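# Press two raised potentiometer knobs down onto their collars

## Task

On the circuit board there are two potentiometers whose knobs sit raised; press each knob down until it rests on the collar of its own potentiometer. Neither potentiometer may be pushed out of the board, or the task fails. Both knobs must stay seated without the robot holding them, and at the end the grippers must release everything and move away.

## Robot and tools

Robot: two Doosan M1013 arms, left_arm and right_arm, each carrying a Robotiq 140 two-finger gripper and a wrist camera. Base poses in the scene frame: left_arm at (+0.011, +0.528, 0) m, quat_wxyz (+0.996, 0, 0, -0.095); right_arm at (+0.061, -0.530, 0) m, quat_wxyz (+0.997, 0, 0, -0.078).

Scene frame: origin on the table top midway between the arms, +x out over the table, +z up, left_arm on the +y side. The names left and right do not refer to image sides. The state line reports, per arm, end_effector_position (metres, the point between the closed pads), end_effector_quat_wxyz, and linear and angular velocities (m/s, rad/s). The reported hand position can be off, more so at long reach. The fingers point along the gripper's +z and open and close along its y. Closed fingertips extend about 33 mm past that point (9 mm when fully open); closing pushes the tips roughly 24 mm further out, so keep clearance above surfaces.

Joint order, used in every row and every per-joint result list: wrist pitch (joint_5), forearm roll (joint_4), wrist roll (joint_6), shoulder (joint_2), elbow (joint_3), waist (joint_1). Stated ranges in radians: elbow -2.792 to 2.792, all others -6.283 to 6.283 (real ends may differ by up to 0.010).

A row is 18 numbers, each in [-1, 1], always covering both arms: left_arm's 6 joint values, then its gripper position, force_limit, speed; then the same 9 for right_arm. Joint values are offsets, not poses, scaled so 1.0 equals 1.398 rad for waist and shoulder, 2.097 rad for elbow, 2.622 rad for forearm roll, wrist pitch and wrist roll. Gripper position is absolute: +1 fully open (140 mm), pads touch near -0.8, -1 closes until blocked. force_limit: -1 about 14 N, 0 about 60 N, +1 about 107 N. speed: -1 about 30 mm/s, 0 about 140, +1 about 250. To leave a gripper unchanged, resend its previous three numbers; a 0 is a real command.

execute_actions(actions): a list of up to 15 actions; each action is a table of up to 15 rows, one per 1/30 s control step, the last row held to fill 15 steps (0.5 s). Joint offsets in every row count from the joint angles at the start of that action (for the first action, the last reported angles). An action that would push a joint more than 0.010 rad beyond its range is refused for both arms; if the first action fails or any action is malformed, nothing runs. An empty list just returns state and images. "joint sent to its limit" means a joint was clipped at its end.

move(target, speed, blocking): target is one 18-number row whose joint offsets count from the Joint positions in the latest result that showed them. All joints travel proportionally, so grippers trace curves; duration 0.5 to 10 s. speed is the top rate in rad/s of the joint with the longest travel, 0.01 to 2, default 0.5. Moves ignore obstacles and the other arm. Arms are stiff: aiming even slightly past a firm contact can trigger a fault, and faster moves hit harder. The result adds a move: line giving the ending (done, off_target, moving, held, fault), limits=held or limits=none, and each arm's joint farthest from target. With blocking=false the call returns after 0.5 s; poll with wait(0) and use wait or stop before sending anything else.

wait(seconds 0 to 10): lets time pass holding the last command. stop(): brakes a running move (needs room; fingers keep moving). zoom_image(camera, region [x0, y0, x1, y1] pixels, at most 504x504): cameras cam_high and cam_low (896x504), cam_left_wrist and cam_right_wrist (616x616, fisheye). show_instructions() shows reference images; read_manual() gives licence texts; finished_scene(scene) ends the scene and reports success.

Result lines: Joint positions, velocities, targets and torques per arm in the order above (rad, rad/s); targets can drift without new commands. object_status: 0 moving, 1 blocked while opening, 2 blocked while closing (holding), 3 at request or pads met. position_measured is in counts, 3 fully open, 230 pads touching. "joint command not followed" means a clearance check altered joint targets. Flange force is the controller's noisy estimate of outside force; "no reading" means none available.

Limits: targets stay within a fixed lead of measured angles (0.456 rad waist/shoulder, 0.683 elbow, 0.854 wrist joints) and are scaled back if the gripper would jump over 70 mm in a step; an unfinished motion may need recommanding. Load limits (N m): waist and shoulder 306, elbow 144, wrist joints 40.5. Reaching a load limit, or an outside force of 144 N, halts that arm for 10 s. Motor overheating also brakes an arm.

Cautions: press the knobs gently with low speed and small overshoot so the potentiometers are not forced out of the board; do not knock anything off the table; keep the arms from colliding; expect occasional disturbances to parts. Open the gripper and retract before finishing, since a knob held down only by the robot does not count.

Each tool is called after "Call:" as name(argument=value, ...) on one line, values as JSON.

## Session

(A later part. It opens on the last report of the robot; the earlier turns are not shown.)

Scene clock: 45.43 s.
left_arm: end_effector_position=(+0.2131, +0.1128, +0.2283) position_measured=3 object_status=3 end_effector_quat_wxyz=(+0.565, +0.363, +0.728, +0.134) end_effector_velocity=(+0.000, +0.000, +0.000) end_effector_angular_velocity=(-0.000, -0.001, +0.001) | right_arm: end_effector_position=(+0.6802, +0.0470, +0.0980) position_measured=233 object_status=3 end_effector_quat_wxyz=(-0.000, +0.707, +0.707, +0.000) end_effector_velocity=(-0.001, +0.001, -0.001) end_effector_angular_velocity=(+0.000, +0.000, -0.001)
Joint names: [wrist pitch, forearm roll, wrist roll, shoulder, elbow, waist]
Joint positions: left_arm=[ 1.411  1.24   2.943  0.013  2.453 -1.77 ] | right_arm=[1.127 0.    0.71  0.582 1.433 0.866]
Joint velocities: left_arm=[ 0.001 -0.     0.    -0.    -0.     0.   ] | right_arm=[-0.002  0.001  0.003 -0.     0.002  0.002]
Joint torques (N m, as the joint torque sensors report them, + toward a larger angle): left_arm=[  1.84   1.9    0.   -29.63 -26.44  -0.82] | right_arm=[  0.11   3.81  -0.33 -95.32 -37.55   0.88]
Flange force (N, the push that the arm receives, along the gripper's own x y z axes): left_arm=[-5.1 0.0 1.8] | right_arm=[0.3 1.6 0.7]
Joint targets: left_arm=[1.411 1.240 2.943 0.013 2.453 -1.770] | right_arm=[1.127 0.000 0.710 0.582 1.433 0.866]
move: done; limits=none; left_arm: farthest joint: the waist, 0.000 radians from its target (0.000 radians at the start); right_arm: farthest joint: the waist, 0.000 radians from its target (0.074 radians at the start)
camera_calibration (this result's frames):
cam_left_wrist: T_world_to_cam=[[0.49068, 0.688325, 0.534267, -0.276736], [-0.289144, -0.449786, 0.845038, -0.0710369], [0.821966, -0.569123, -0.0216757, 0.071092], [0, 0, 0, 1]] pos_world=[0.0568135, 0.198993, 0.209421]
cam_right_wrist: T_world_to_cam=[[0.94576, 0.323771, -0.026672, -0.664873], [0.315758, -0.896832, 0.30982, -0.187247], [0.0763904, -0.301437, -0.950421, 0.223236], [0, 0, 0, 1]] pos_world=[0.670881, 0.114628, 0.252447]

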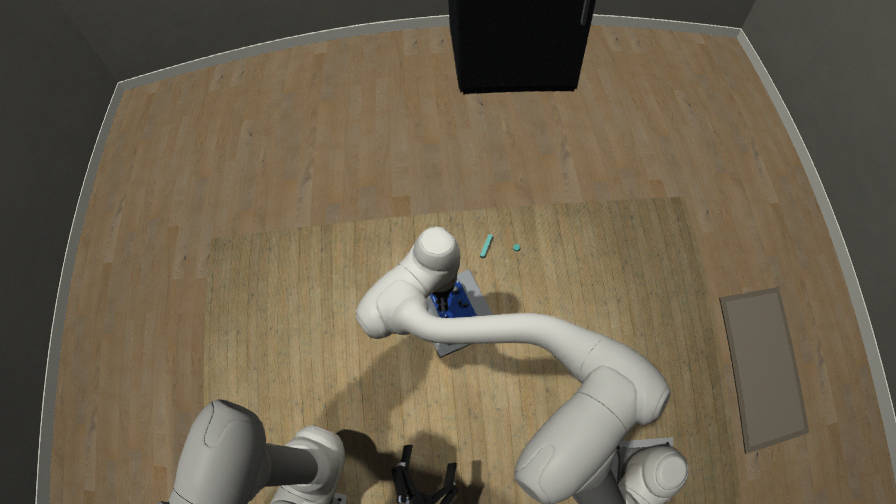

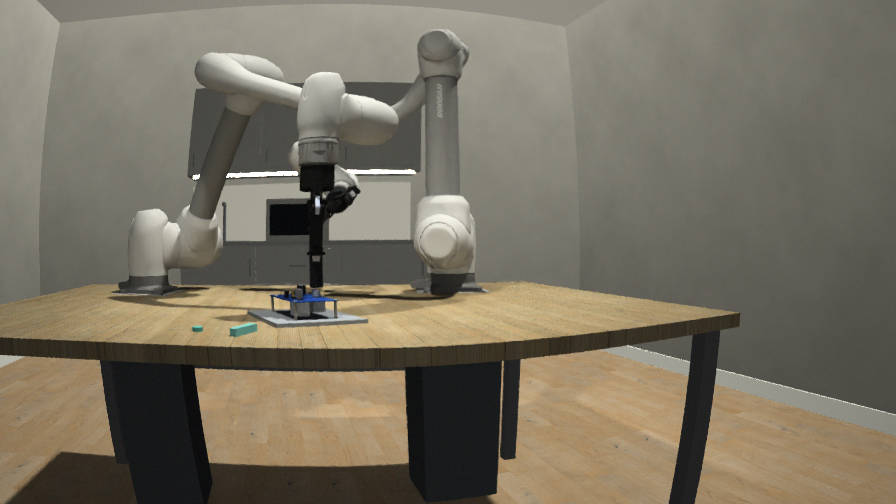

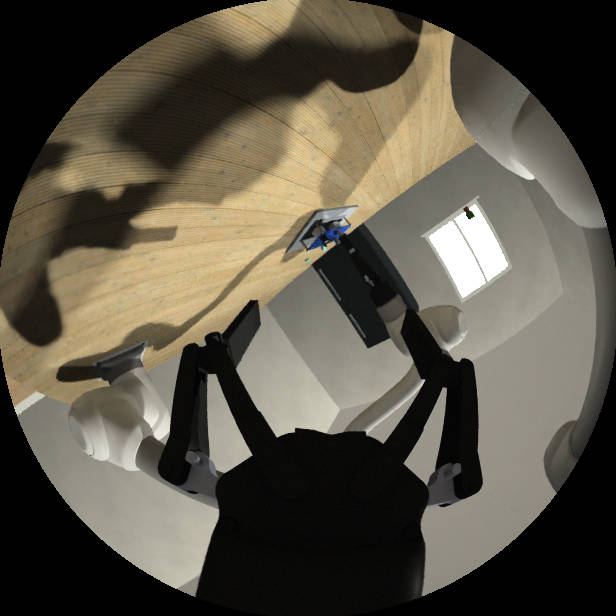

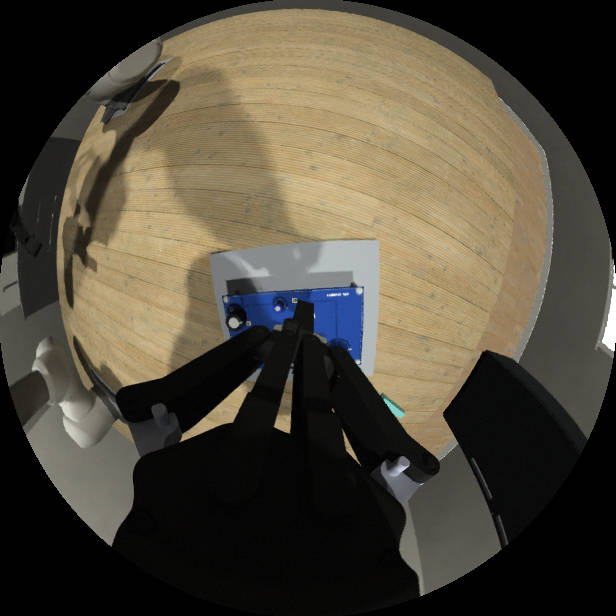

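Call:
move(target=[0,0,0,0,0,0,1,0,0,-0.004838,0,0,0.004175,0.003276,0,-1,0,1], speed=0.012)

Scene clock: 46.83 s.
left_arm: end_effector_position=(+0.2131, +0.1128, +0.2283) position_measured=3 object_status=3 end_effector_quat_wxyz=(+0.565, +0.363, +0.728, +0.134) end_effector_velocity=(-0.000, +0.000, -0.000) end_effector_angular_velocity=(-0.000, +0.001, -0.001) | right_arm: end_effector_position=(+0.6800, +0.0470, +0.0897) position_measured=233 object_status=3 end_effector_quat_wxyz=(-0.000, +0.707, +0.707, +0.000) end_effector_velocity=(-0.000, -0.000, -0.001) end_effector_angular_velocity=(-0.000, +0.000, +0.001)
Joint names: [wrist pitch, forearm roll, wrist roll, shoulder, elbow, waist]
Joint positions: left_arm=[ 1.411  1.24   2.943  0.013  2.453 -1.77 ] | right_arm=[1.114 0.    0.71  0.588 1.439 0.866]
Joint velocities: left_arm=[-0.001 -0.    -0.    -0.     0.    -0.   ] | right_arm=[-0.001  0.    -0.001  0.001  0.001  0.   ]
Joint torques (N m, as the joint torque sensors report them, + toward a larger angle): left_arm=[  1.93   1.85  -0.02 -29.29 -26.08  -0.59] | right_arm=[ -0.66   3.94  -0.11 -93.34 -33.73   2.18]
Flange force (N, the push that the arm receives, along the gripper's own x y z axes): left_arm=[-5.9 0.4 1.1] | right_arm=[3.3 7.1 -5.1]
Joint targets: left_arm=[1.411 1.240 2.943 0.013 2.453 -1.770] | right_arm=[1.114 0.000 0.710 0.588 1.439 0.866]
move: done; limits=none; left_arm: farthest joint: the waist, 0.000 radians from its target (0.000 radians at the start); right_arm: farthest joint: the elbow, 0.001 radians from its target (0.007 radians at the start)
camera_calibration (this result's frames):
cam_left_wrist: T_world_to_cam=[[0.49068, 0.688325, 0.534267, -0.276735], [-0.289144, -0.449785, 0.845038, -0.071037], [0.821966, -0.569124, -0.0216756, 0.071092], [0, 0, 0, 1]] pos_world=[0.0568135, 0.198993, 0.209421]
cam_right_wrist: T_world_to_cam=[[0.94572, 0.323888, -0.0266427, -0.664972], [0.315862, -0.896799, 0.30981, -0.184681], [0.0764507, -0.301409, -0.950425, 0.215351], [0, 0, 0, 1]] pos_world=[0.670748, 0.114664, 0.244174]

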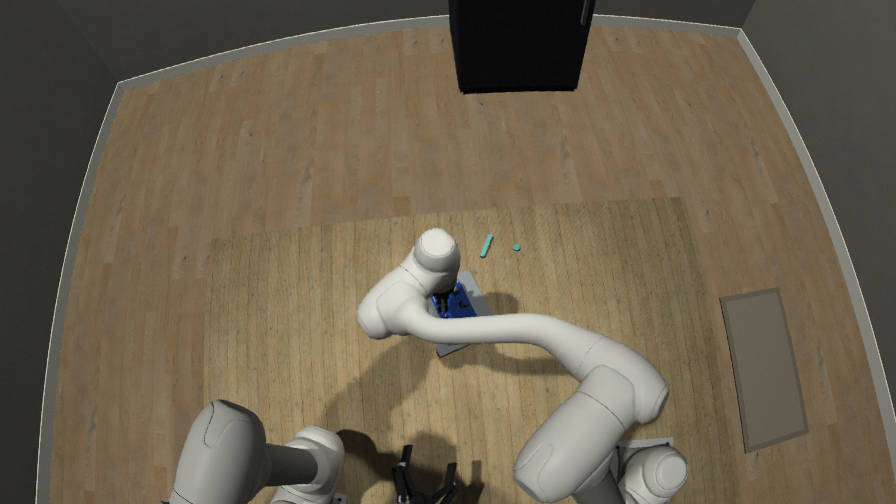

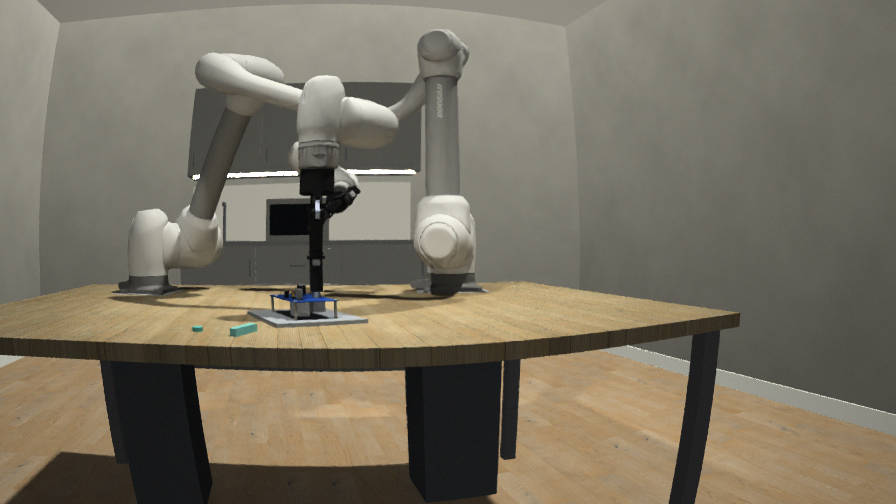

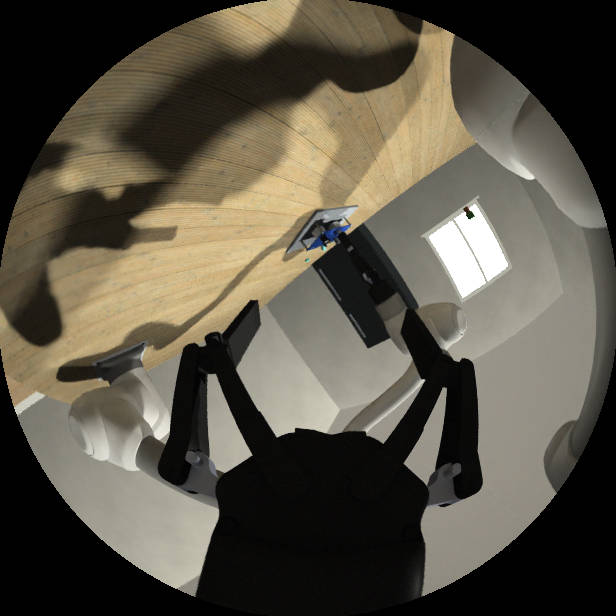

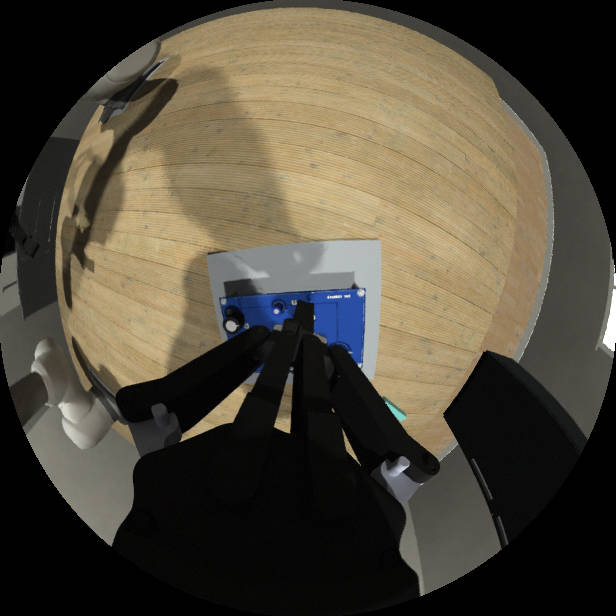

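Call:
wait(seconds=0.3)

Call:
wait(seconds=0.3)

Scene clock: 47.40 s.
left_arm: end_effector_position=(+0.2131, +0.1128, +0.2283) position_measured=3 object_status=3 end_effector_quat_wxyz=(+0.565, +0.363, +0.728, +0.134) end_effector_velocity=(+0.000, +0.000, +0.000) end_effector_angular_velocity=(+0.000, -0.001, +0.000) | right_arm: end_effector_position=(+0.6801, +0.0469, +0.0896) position_measured=233 object_status=3 end_effector_quat_wxyz=(-0.000, +0.707, +0.707, +0.000) end_effector_velocity=(-0.000, -0.000, +0.000) end_effector_angular_velocity=(-0.001, +0.001, -0.001)
Joint names: [wrist pitch, forearm roll, wrist roll, shoulder, elbow, waist]
Joint positions: left_arm=[ 1.411  1.24   2.943  0.013  2.453 -1.77 ] | right_arm=[1.114 0.    0.71  0.588 1.439 0.866]
Joint velocities: left_arm=[ 0.001 -0.     0.    -0.     0.001  0.   ] | right_arm=[ 0.002 -0.     0.001  0.    -0.    -0.   ]
Joint torques (N m, as the joint torque sensors report them, + toward a larger angle): left_arm=[  1.89   2.03  -0.08 -28.71 -26.22  -0.31] | right_arm=[ -0.3    3.38   0.1  -92.4  -34.95   3.21]
Flange force (N, the push that the arm receives, along the gripper's own x y z axes): left_arm=[-5.5 1.9 -0.3] | right_arm=[-1.0 4.7 -4.2]
Joint targets: left_arm=[1.411 1.240 2.943 0.013 2.453 -1.770] | right_arm=[1.114 0.000 0.710 0.588 1.439 0.866]
wait: 0.30 s; at rest from the start
camera_calibration (this result's frames):
cam_left_wrist: T_world_to_cam=[[0.49068, 0.688325, 0.534267, -0.276736], [-0.289144, -0.449786, 0.845038, -0.0710369], [0.821966, -0.569123, -0.0216756, 0.0710919], [0, 0, 0, 1]] pos_world=[0.0568135, 0.198993, 0.209421]
cam_right_wrist: T_world_to_cam=[[0.945754, 0.323784, -0.026692, -0.665012], [0.315777, -0.896823, 0.309829, -0.184676], [0.0763798, -0.301451, -0.950418, 0.215259], [0, 0, 0, 1]] pos_world=[0.670813, 0.114589, 0.244054]

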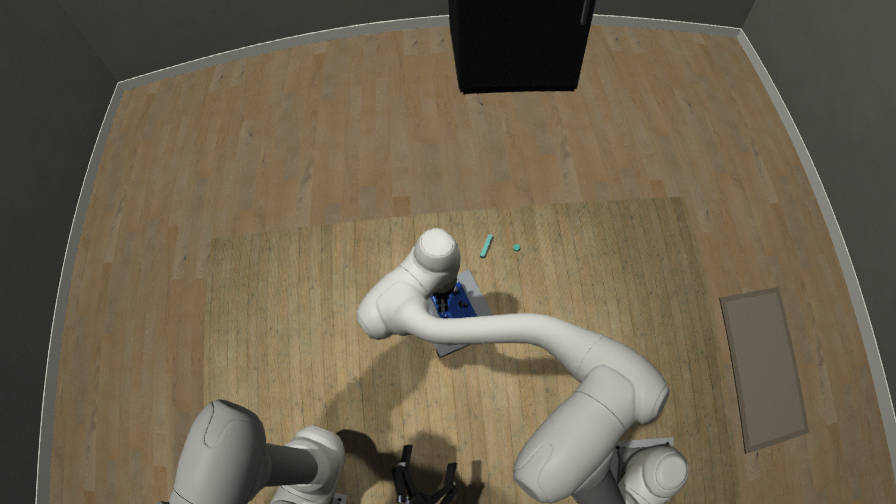

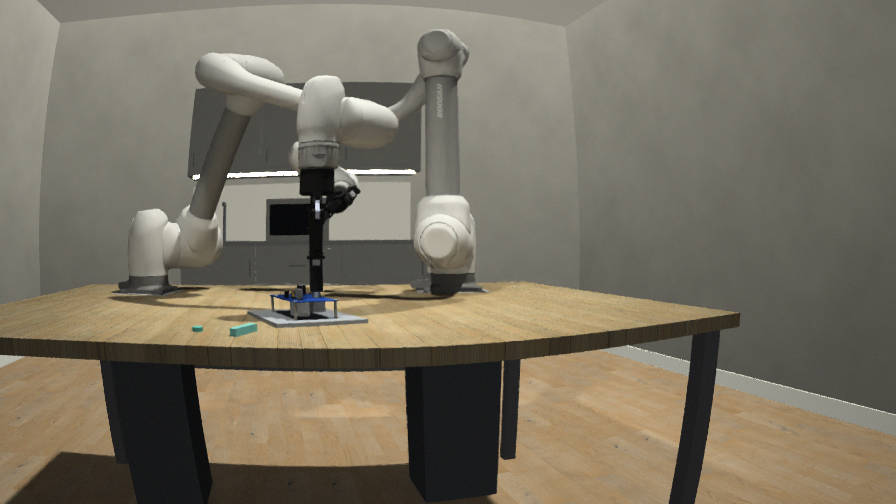

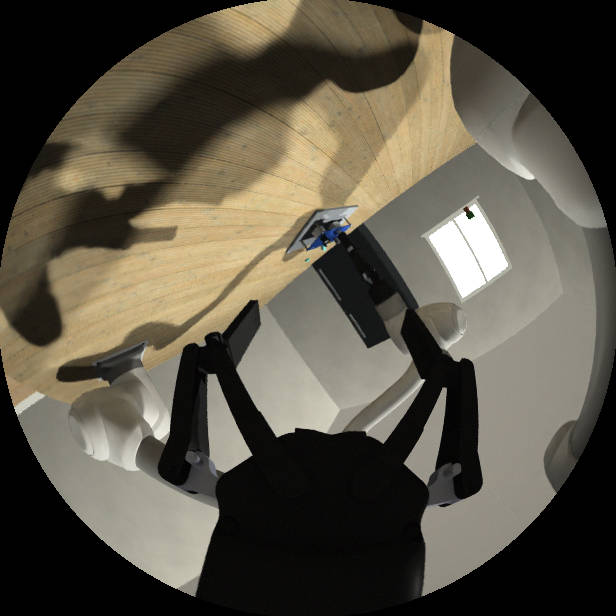

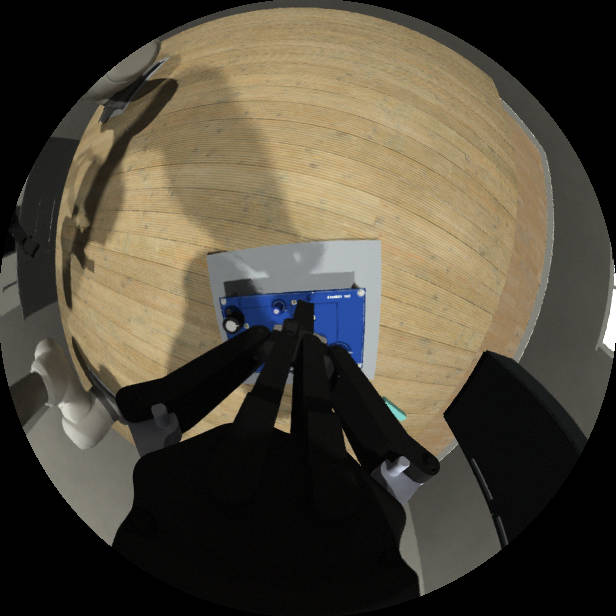

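Scene clock: 47.70 s.
left_arm: end_effector_position=(+0.2131, +0.1128, +0.2283) position_measured=3 object_status=3 end_effector_quat_wxyz=(+0.565, +0.363, +0.728, +0.134) end_effector_velocity=(-0.000, +0.000, -0.000) end_effector_angular_velocity=(+0.000, +0.001, -0.001) | right_arm: end_effector_position=(+0.6801, +0.0469, +0.0896) position_measured=233 object_status=3 end_effector_quat_wxyz=(-0.000, +0.707, +0.707, +0.000) end_effector_velocity=(-0.000, +0.000, +0.000) end_effector_angular_velocity=(+0.001, +0.001, -0.000)
Joint names: [wrist pitch, forearm roll, wrist roll, shoulder, elbow, waist]
Joint positions: left_arm=[ 1.411  1.24   2.943  0.013  2.453 -1.77 ] | right_arm=[1.114 0.    0.71  0.588 1.439 0.866]
Joint velocities: left_arm=[-0.001  0.    -0.    -0.     0.001 -0.   ] | right_arm=[ 0.     0.001 -0.     0.    -0.    -0.   ]
Joint torques (N m, as the joint torque sensors report them, + toward a larger angle): left_arm=[  1.86   1.96  -0.02 -29.28 -26.45  -0.36] | right_arm=[ -0.73   3.35   0.29 -93.41 -33.52   0.85]
Flange force (N, the push that the arm receives, along the gripper's own x y z axes): left_arm=[-4.9 0.6 0.4] | right_arm=[4.6 6.9 -5.2]
Joint targets: left_arm=[1.411 1.240 2.943 0.013 2.453 -1.770] | right_arm=[1.114 0.000 0.710 0.588 1.439 0.866]
wait: 0.30 s; at rest by 0.17 s
camera_calibration (this result's frames):
cam_left_wrist: T_world_to_cam=[[0.49068, 0.688325, 0.534267, -0.276735], [-0.289144, -0.449785, 0.845038, -0.0710371], [0.821966, -0.569123, -0.0216756, 0.071092], [0, 0, 0, 1]] pos_world=[0.0568134, 0.198993, 0.209421]
cam_right_wrist: T_world_to_cam=[[0.945758, 0.323773, -0.0266941, -0.665017], [0.315767, -0.896826, 0.309829, -0.184677], [0.0763745, -0.301453, -0.950417, 0.215259], [0, 0, 0, 1]] pos_world=[0.67082, 0.114582, 0.244052]

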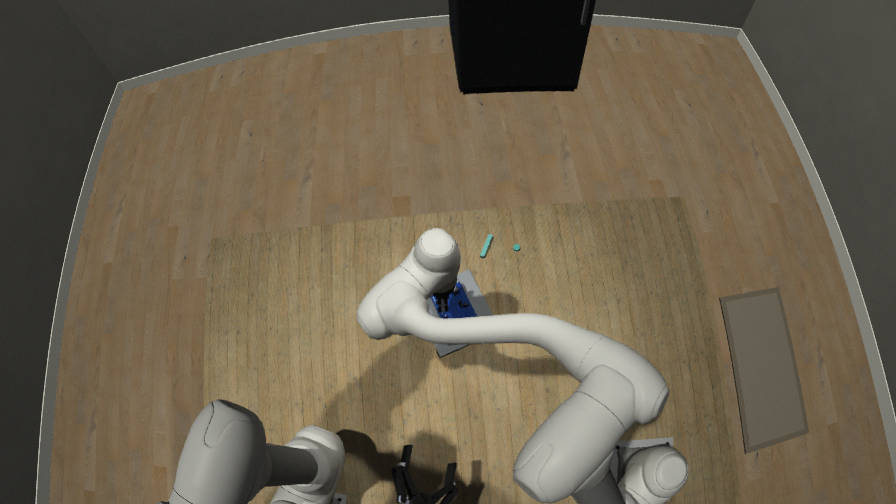

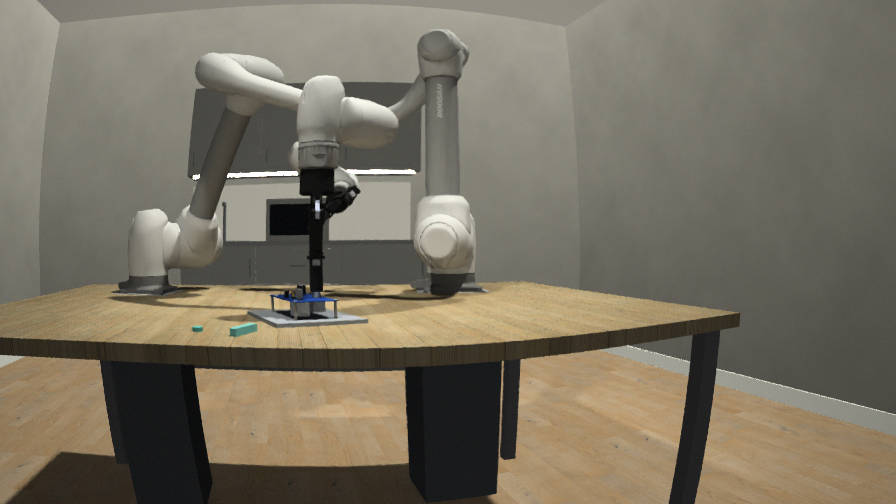

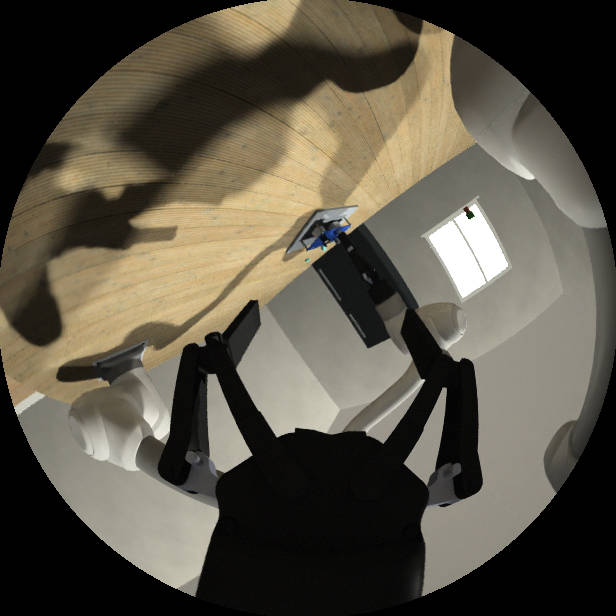

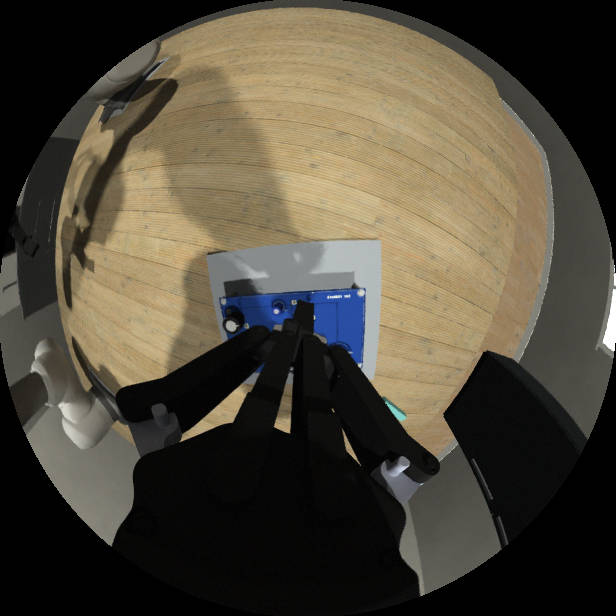

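Call:
move(target=[0,0,0,0,0,0,1,0,0,-0.0000864,0,0,0.0000746,0.0000585,0,-1,0,1], speed=0.01)

Scene clock: 49.00 s.
left_arm: end_effector_position=(+0.2131, +0.1128, +0.2283) position_measured=3 object_status=3 end_effector_quat_wxyz=(+0.565, +0.363, +0.728, +0.134) end_effector_velocity=(+0.000, -0.000, +0.000) end_effector_angular_velocity=(+0.000, -0.000, +0.000) | right_arm: end_effector_position=(+0.6801, +0.0469, +0.0894) position_measured=233 object_status=3 end_effector_quat_wxyz=(-0.000, +0.707, +0.707, +0.000) end_effector_velocity=(-0.000, +0.000, -0.000) end_effector_angular_velocity=(+0.001, +0.001, +0.000)
Joint names: [wrist pitch, forearm roll, wrist roll, shoulder, elbow, waist]
Joint positions: left_arm=[ 1.411  1.24   2.943  0.013  2.453 -1.77 ] | right_arm=[1.114 0.    0.71  0.588 1.439 0.866]
Joint velocities: left_arm=[ 0.  0.  0.  0. -0.  0.] | right_arm=[-0.     0.001 -0.001 -0.     0.    -0.   ]
Joint torques (N m, as the joint torque sensors report them, + toward a larger angle): left_arm=[  1.81   1.98   0.08 -29.39 -26.4   -0.55] | right_arm=[ -0.55   3.62  -0.03 -90.6  -33.52   2.16]
Flange force (N, the push that the arm receives, along the gripper's own x y z axes): left_arm=[-4.8 0.0 0.9] | right_arm=[0.8 4.6 -7.0]
Joint targets: left_arm=[1.411 1.240 2.943 0.013 2.453 -1.770] | right_arm=[1.114 0.000 0.710 0.588 1.439 0.866]
move: done; limits=none; left_arm: farthest joint: the waist, 0.000 radians from its target (0.000 radians at the start); right_arm: farthest joint: the waist, 0.000 radians from its target (0.000 radians at the start)
camera_calibration (this result's frames):
cam_left_wrist: T_world_to_cam=[[0.49068, 0.688325, 0.534267, -0.276735], [-0.289144, -0.449785, 0.845038, -0.071037], [0.821966, -0.569124, -0.0216757, 0.071092], [0, 0, 0, 1]] pos_world=[0.0568134, 0.198993, 0.209421]
cam_right_wrist: T_world_to_cam=[[0.94576, 0.323768, -0.0266926, -0.665022], [0.315762, -0.896828, 0.309829, -0.184633], [0.076374, -0.301452, -0.950418, 0.215119], [0, 0, 0, 1]] pos_world=[0.670822, 0.114577, 0.243907]

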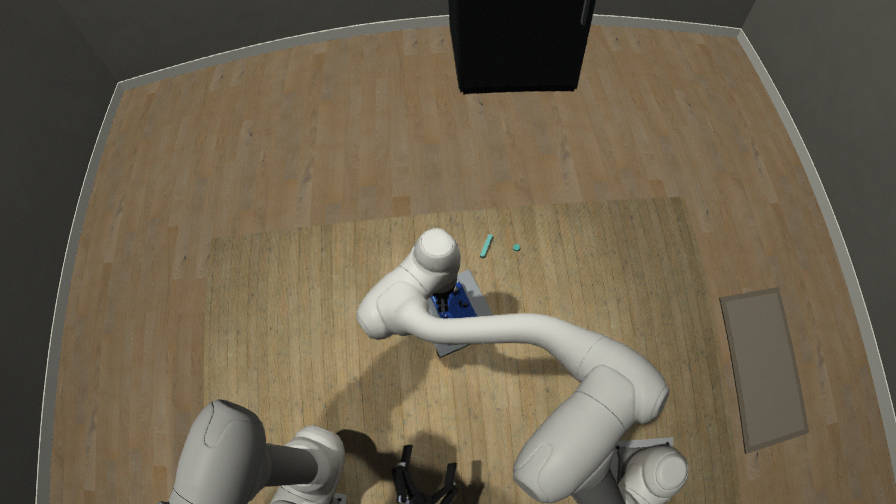

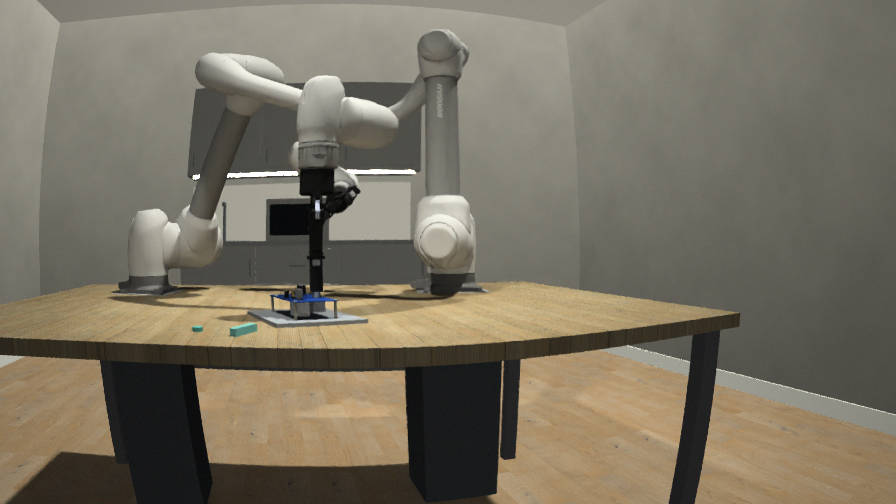

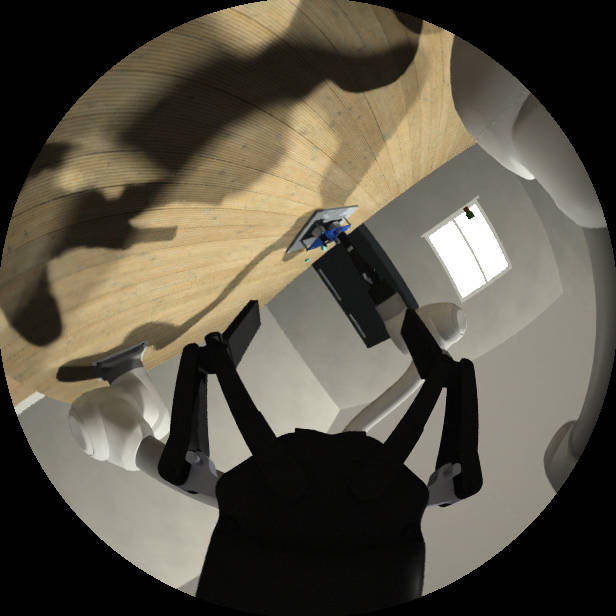

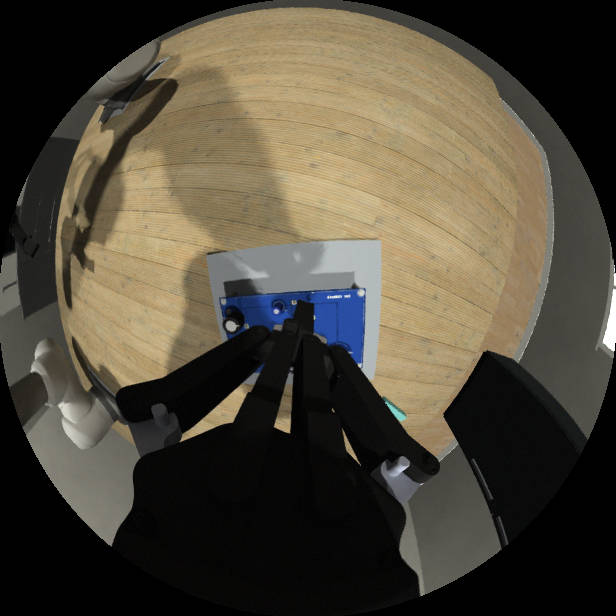

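Call:
move(target=[0,0,0,0,0,0,1,0,0,0.00864,0,0,-0.00746,-0.00585,0,-1,0,1], speed=0.04)

Call:
zoom_image(camera="cam_low", region=[287, 284, 328, 304])

Scene clock: 50.17 s.
left_arm: end_effector_position=(+0.2131, +0.1128, +0.2283) position_measured=3 object_status=3 end_effector_quat_wxyz=(+0.565, +0.363, +0.728, +0.134) end_effector_velocity=(+0.000, +0.001, -0.001) end_effector_angular_velocity=(+0.002, +0.000, -0.001) | right_arm: end_effector_position=(+0.6801, +0.0470, +0.1044) position_measured=233 object_status=3 end_effector_quat_wxyz=(-0.000, +0.707, +0.707, +0.000) end_effector_velocity=(+0.000, +0.000, +0.001) end_effector_angular_velocity=(-0.000, -0.000, -0.000)
Joint names: [wrist pitch, forearm roll, wrist roll, shoulder, elbow, waist]
Joint positions: left_arm=[ 1.411  1.24   2.943  0.013  2.453 -1.77 ] | right_arm=[1.137 0.    0.71  0.578 1.427 0.866]
Joint velocities: left_arm=[-0.001  0.     0.    -0.     0.002 -0.   ] | right_arm=[ 0.002 -0.     0.001 -0.001 -0.001 -0.   ]
Joint torques (N m, as the joint torque sensors report them, + toward a larger angle): left_arm=[  1.74   2.02  -0.01 -28.61 -26.14  -0.67] | right_arm=[  0.01   4.21   0.18 -97.11 -37.61   5.2 ]
Flange force (N, the push that the arm receives, along the gripper's own x y z axes): left_arm=[-5.4 1.9 0.5] | right_arm=[-1.6 7.6 1.9]
Joint targets: left_arm=[1.411 1.240 2.943 0.013 2.453 -1.770] | right_arm=[1.137 0.000 0.710 0.577 1.427 0.866]
move: done; limits=none; left_arm: farthest joint: the waist, 0.000 radians from its target (0.000 radians at the start); right_arm: farthest joint: the elbow, 0.001 radians from its target (0.013 radians at the start)
camera_calibration (this result's frames):
cam_left_wrist: T_world_to_cam=[[0.49068, 0.688325, 0.534267, -0.276736], [-0.289144, -0.449785, 0.845038, -0.071037], [0.821966, -0.569123, -0.0216757, 0.0710919], [0, 0, 0, 1]] pos_world=[0.0568135, 0.198993, 0.209421]
cam_right_wrist: T_world_to_cam=[[0.945761, 0.323766, -0.0266655, -0.664701], [0.315753, -0.896835, 0.309817, -0.189226], [0.0763937, -0.301432, -0.950422, 0.229295], [0, 0, 0, 1]] pos_world=[0.67088, 0.11462, 0.258828]

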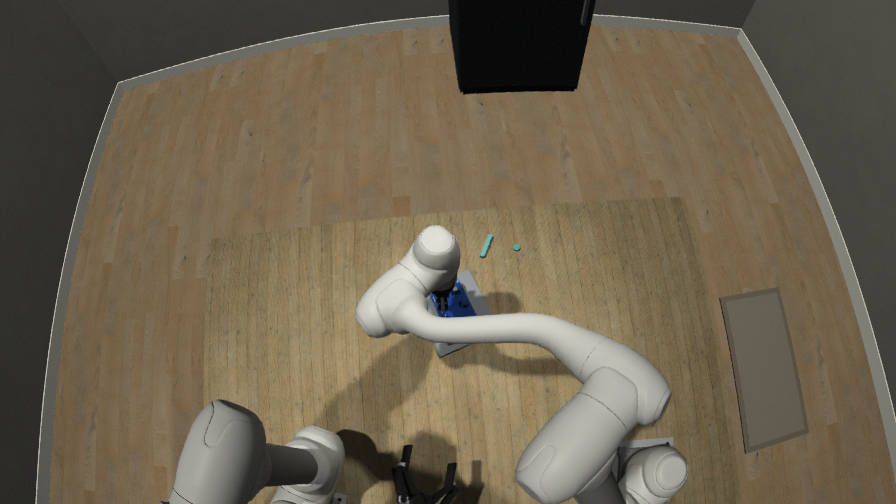

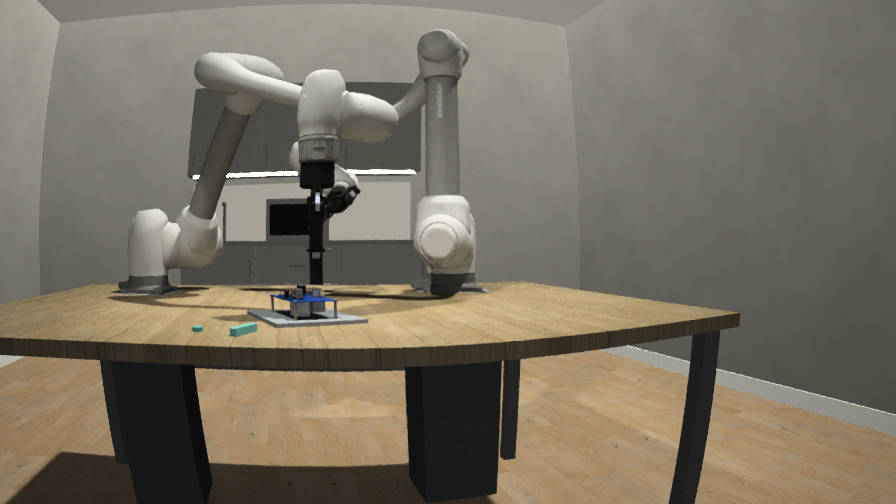

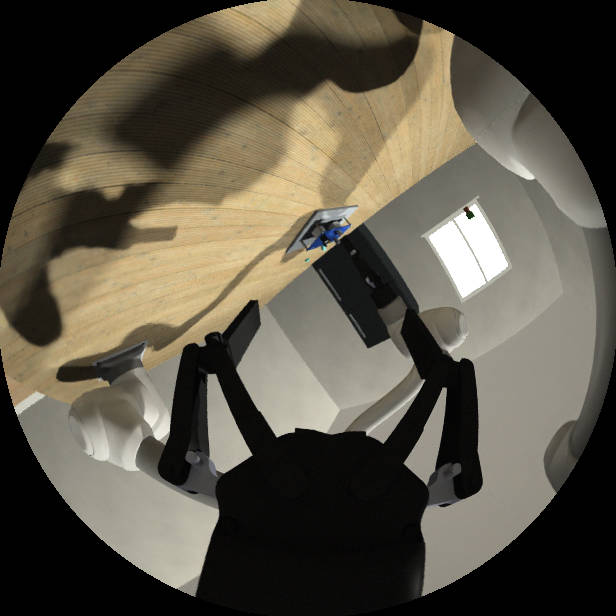

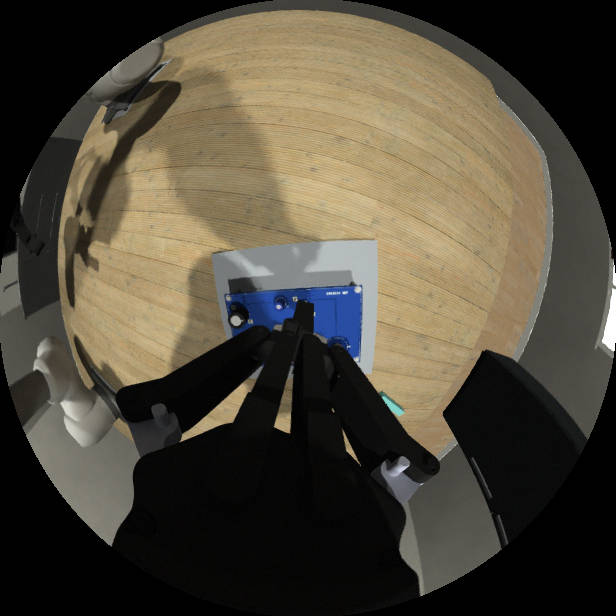

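Region (287, 284, 328, 304) of cam_low's 896x504 image, scaled by 12.293, with more detail than that image has; it fills the top 246 rows of this view, and the rest is white.

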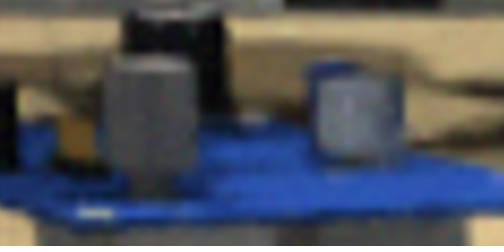

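Call:
move(target=[0,0,0,0,0,0,1,0,0,0.07,0,0,-0.065,-0.045,-0.29,-1,0,1], speed=0.5)

Call:
zoom_image(camera="cam_low", region=[280, 278, 335, 308])

Scene clock: 51.73 s.
left_arm: end_effector_position=(+0.2131, +0.1128, +0.2283) position_measured=3 object_status=3 end_effector_quat_wxyz=(+0.565, +0.363, +0.728, +0.134) end_effector_velocity=(+0.000, +0.001, -0.000) end_effector_angular_velocity=(+0.001, -0.001, +0.000) | right_arm: end_effector_position=(+0.8446, -0.2480, +0.2303) position_measured=233 object_status=3 end_effector_quat_wxyz=(+0.000, +0.835, +0.550, +0.001) end_effector_velocity=(+0.000, -0.002, +0.000) end_effector_angular_velocity=(-0.001, +0.000, -0.001)
Joint names: [wrist pitch, forearm roll, wrist roll, shoulder, elbow, waist]
Joint positions: left_arm=[ 1.411  1.24   2.943  0.013  2.453 -1.77 ] | right_arm=[1.32  0.    0.71  0.487 1.333 0.46 ]
Joint velocities: left_arm=[ 0.001 -0.     0.     0.     0.001 -0.   ] | right_arm=[ 0.    -0.001 -0.001 -0.001  0.001 -0.002]
Joint torques (N m, as the joint torque sensors report them, + toward a larger angle): left_arm=[  1.87   1.84   0.05 -28.06 -26.56  -2.26] | right_arm=[ -0.18   4.2    0.04 -92.83 -39.86   5.7 ]
Flange force (N, the push that the arm receives, along the gripper's own x y z axes): left_arm=[-6.8 4.0 5.0] | right_arm=[0.3 10.2 0.9]
Joint targets: left_arm=[1.411 1.240 2.943 0.013 2.453 -1.770] | right_arm=[1.320 0.000 0.710 0.487 1.333 0.460]
move: done; limits=none; left_arm: farthest joint: the waist, 0.000 radians from its target (0.000 radians at the start); right_arm: farthest joint: the wrist pitch, 0.001 radians from its target (0.184 radians at the start)
camera_calibration (this result's frames):
cam_left_wrist: T_world_to_cam=[[0.49068, 0.688325, 0.534267, -0.276736], [-0.289144, -0.449786, 0.845038, -0.0710369], [0.821966, -0.569123, -0.0216756, 0.0710919], [0, 0, 0, 1]] pos_world=[0.0568135, 0.198993, 0.209421]
cam_right_wrist: T_world_to_cam=[[0.996846, -0.0752967, -0.0250815, -0.86388], [-0.0638907, -0.948843, 0.309216, -0.236831], [-0.0470813, -0.306638, -0.950661, 0.350574], [0, 0, 0, 1]] pos_world=[0.862529, -0.182264, 0.384842]

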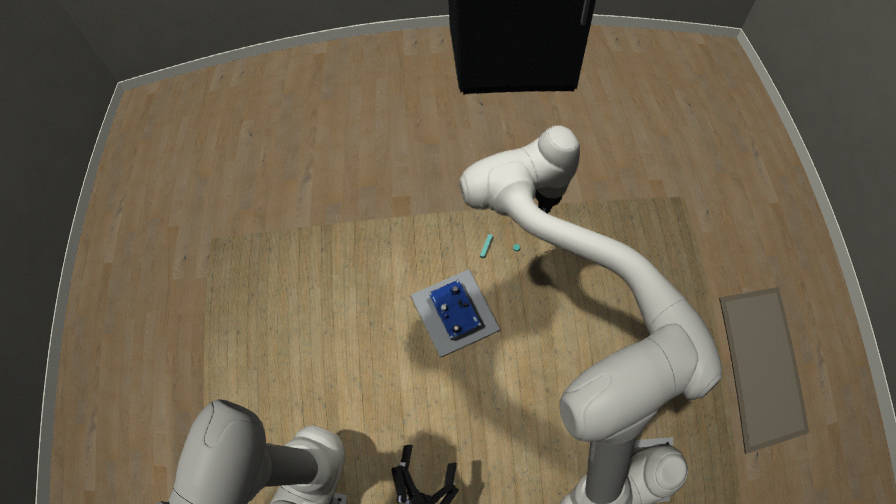

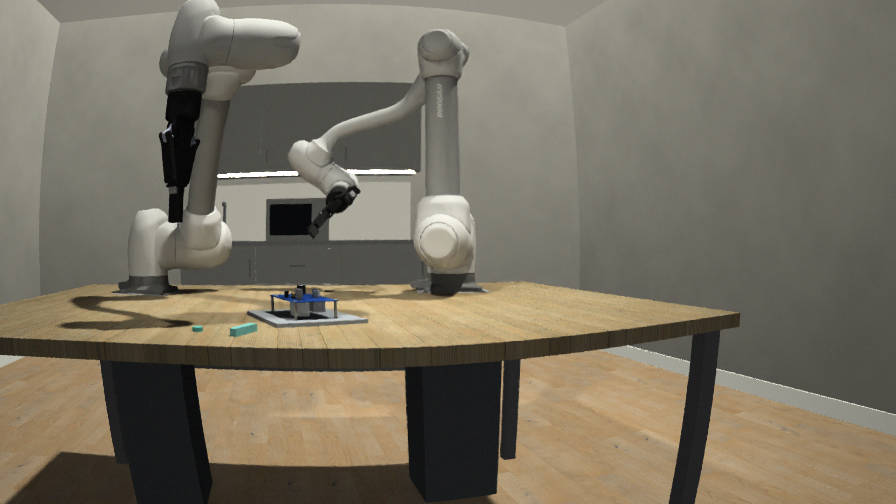

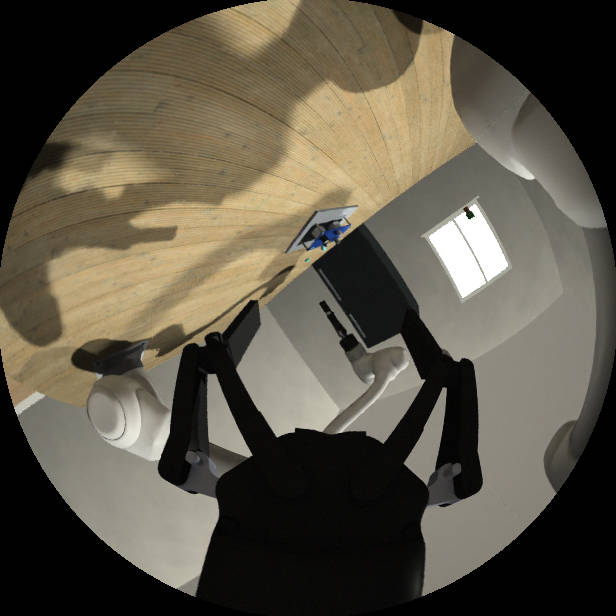

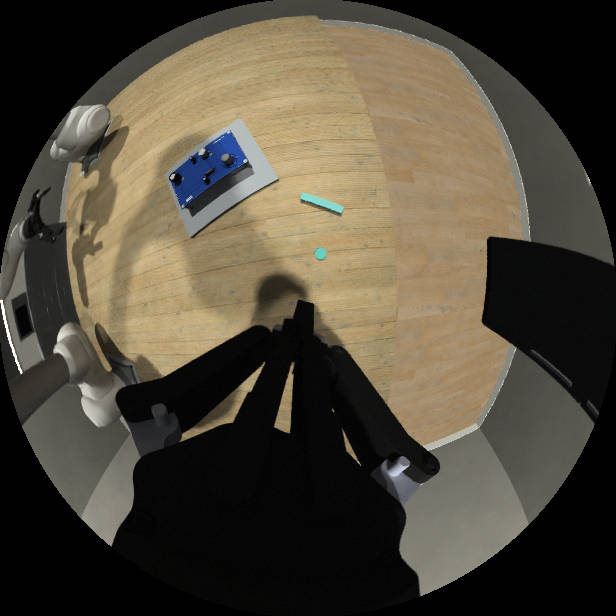

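Region (280, 278, 335, 308) of cam_low's 896x504 image, scaled by 9.164, with more detail than that image has; it fills the top 275 rows of this view, and the rest is white.

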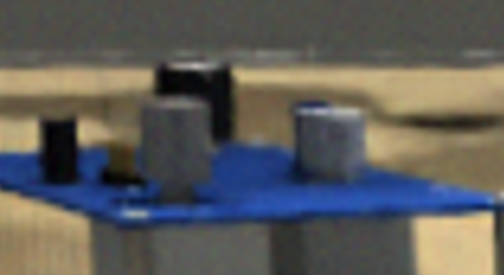

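Call:
zoom_image(camera="cam_right_wrist", region=[165, 120, 265, 215])

Region (165, 120, 265, 215) of cam_right_wrist's 616x616 image, scaled by 5.040, with more detail than that image has; it fills the top 479 rows of this view, and the rest is white.

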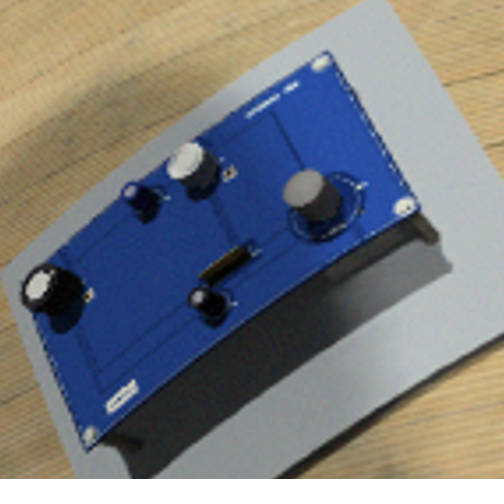

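No teal shaft shows under any knob, and both pots sprang back. I'm ending the scene.

Call:
finished_scene(scene=2)

The scene is finished: the task was done.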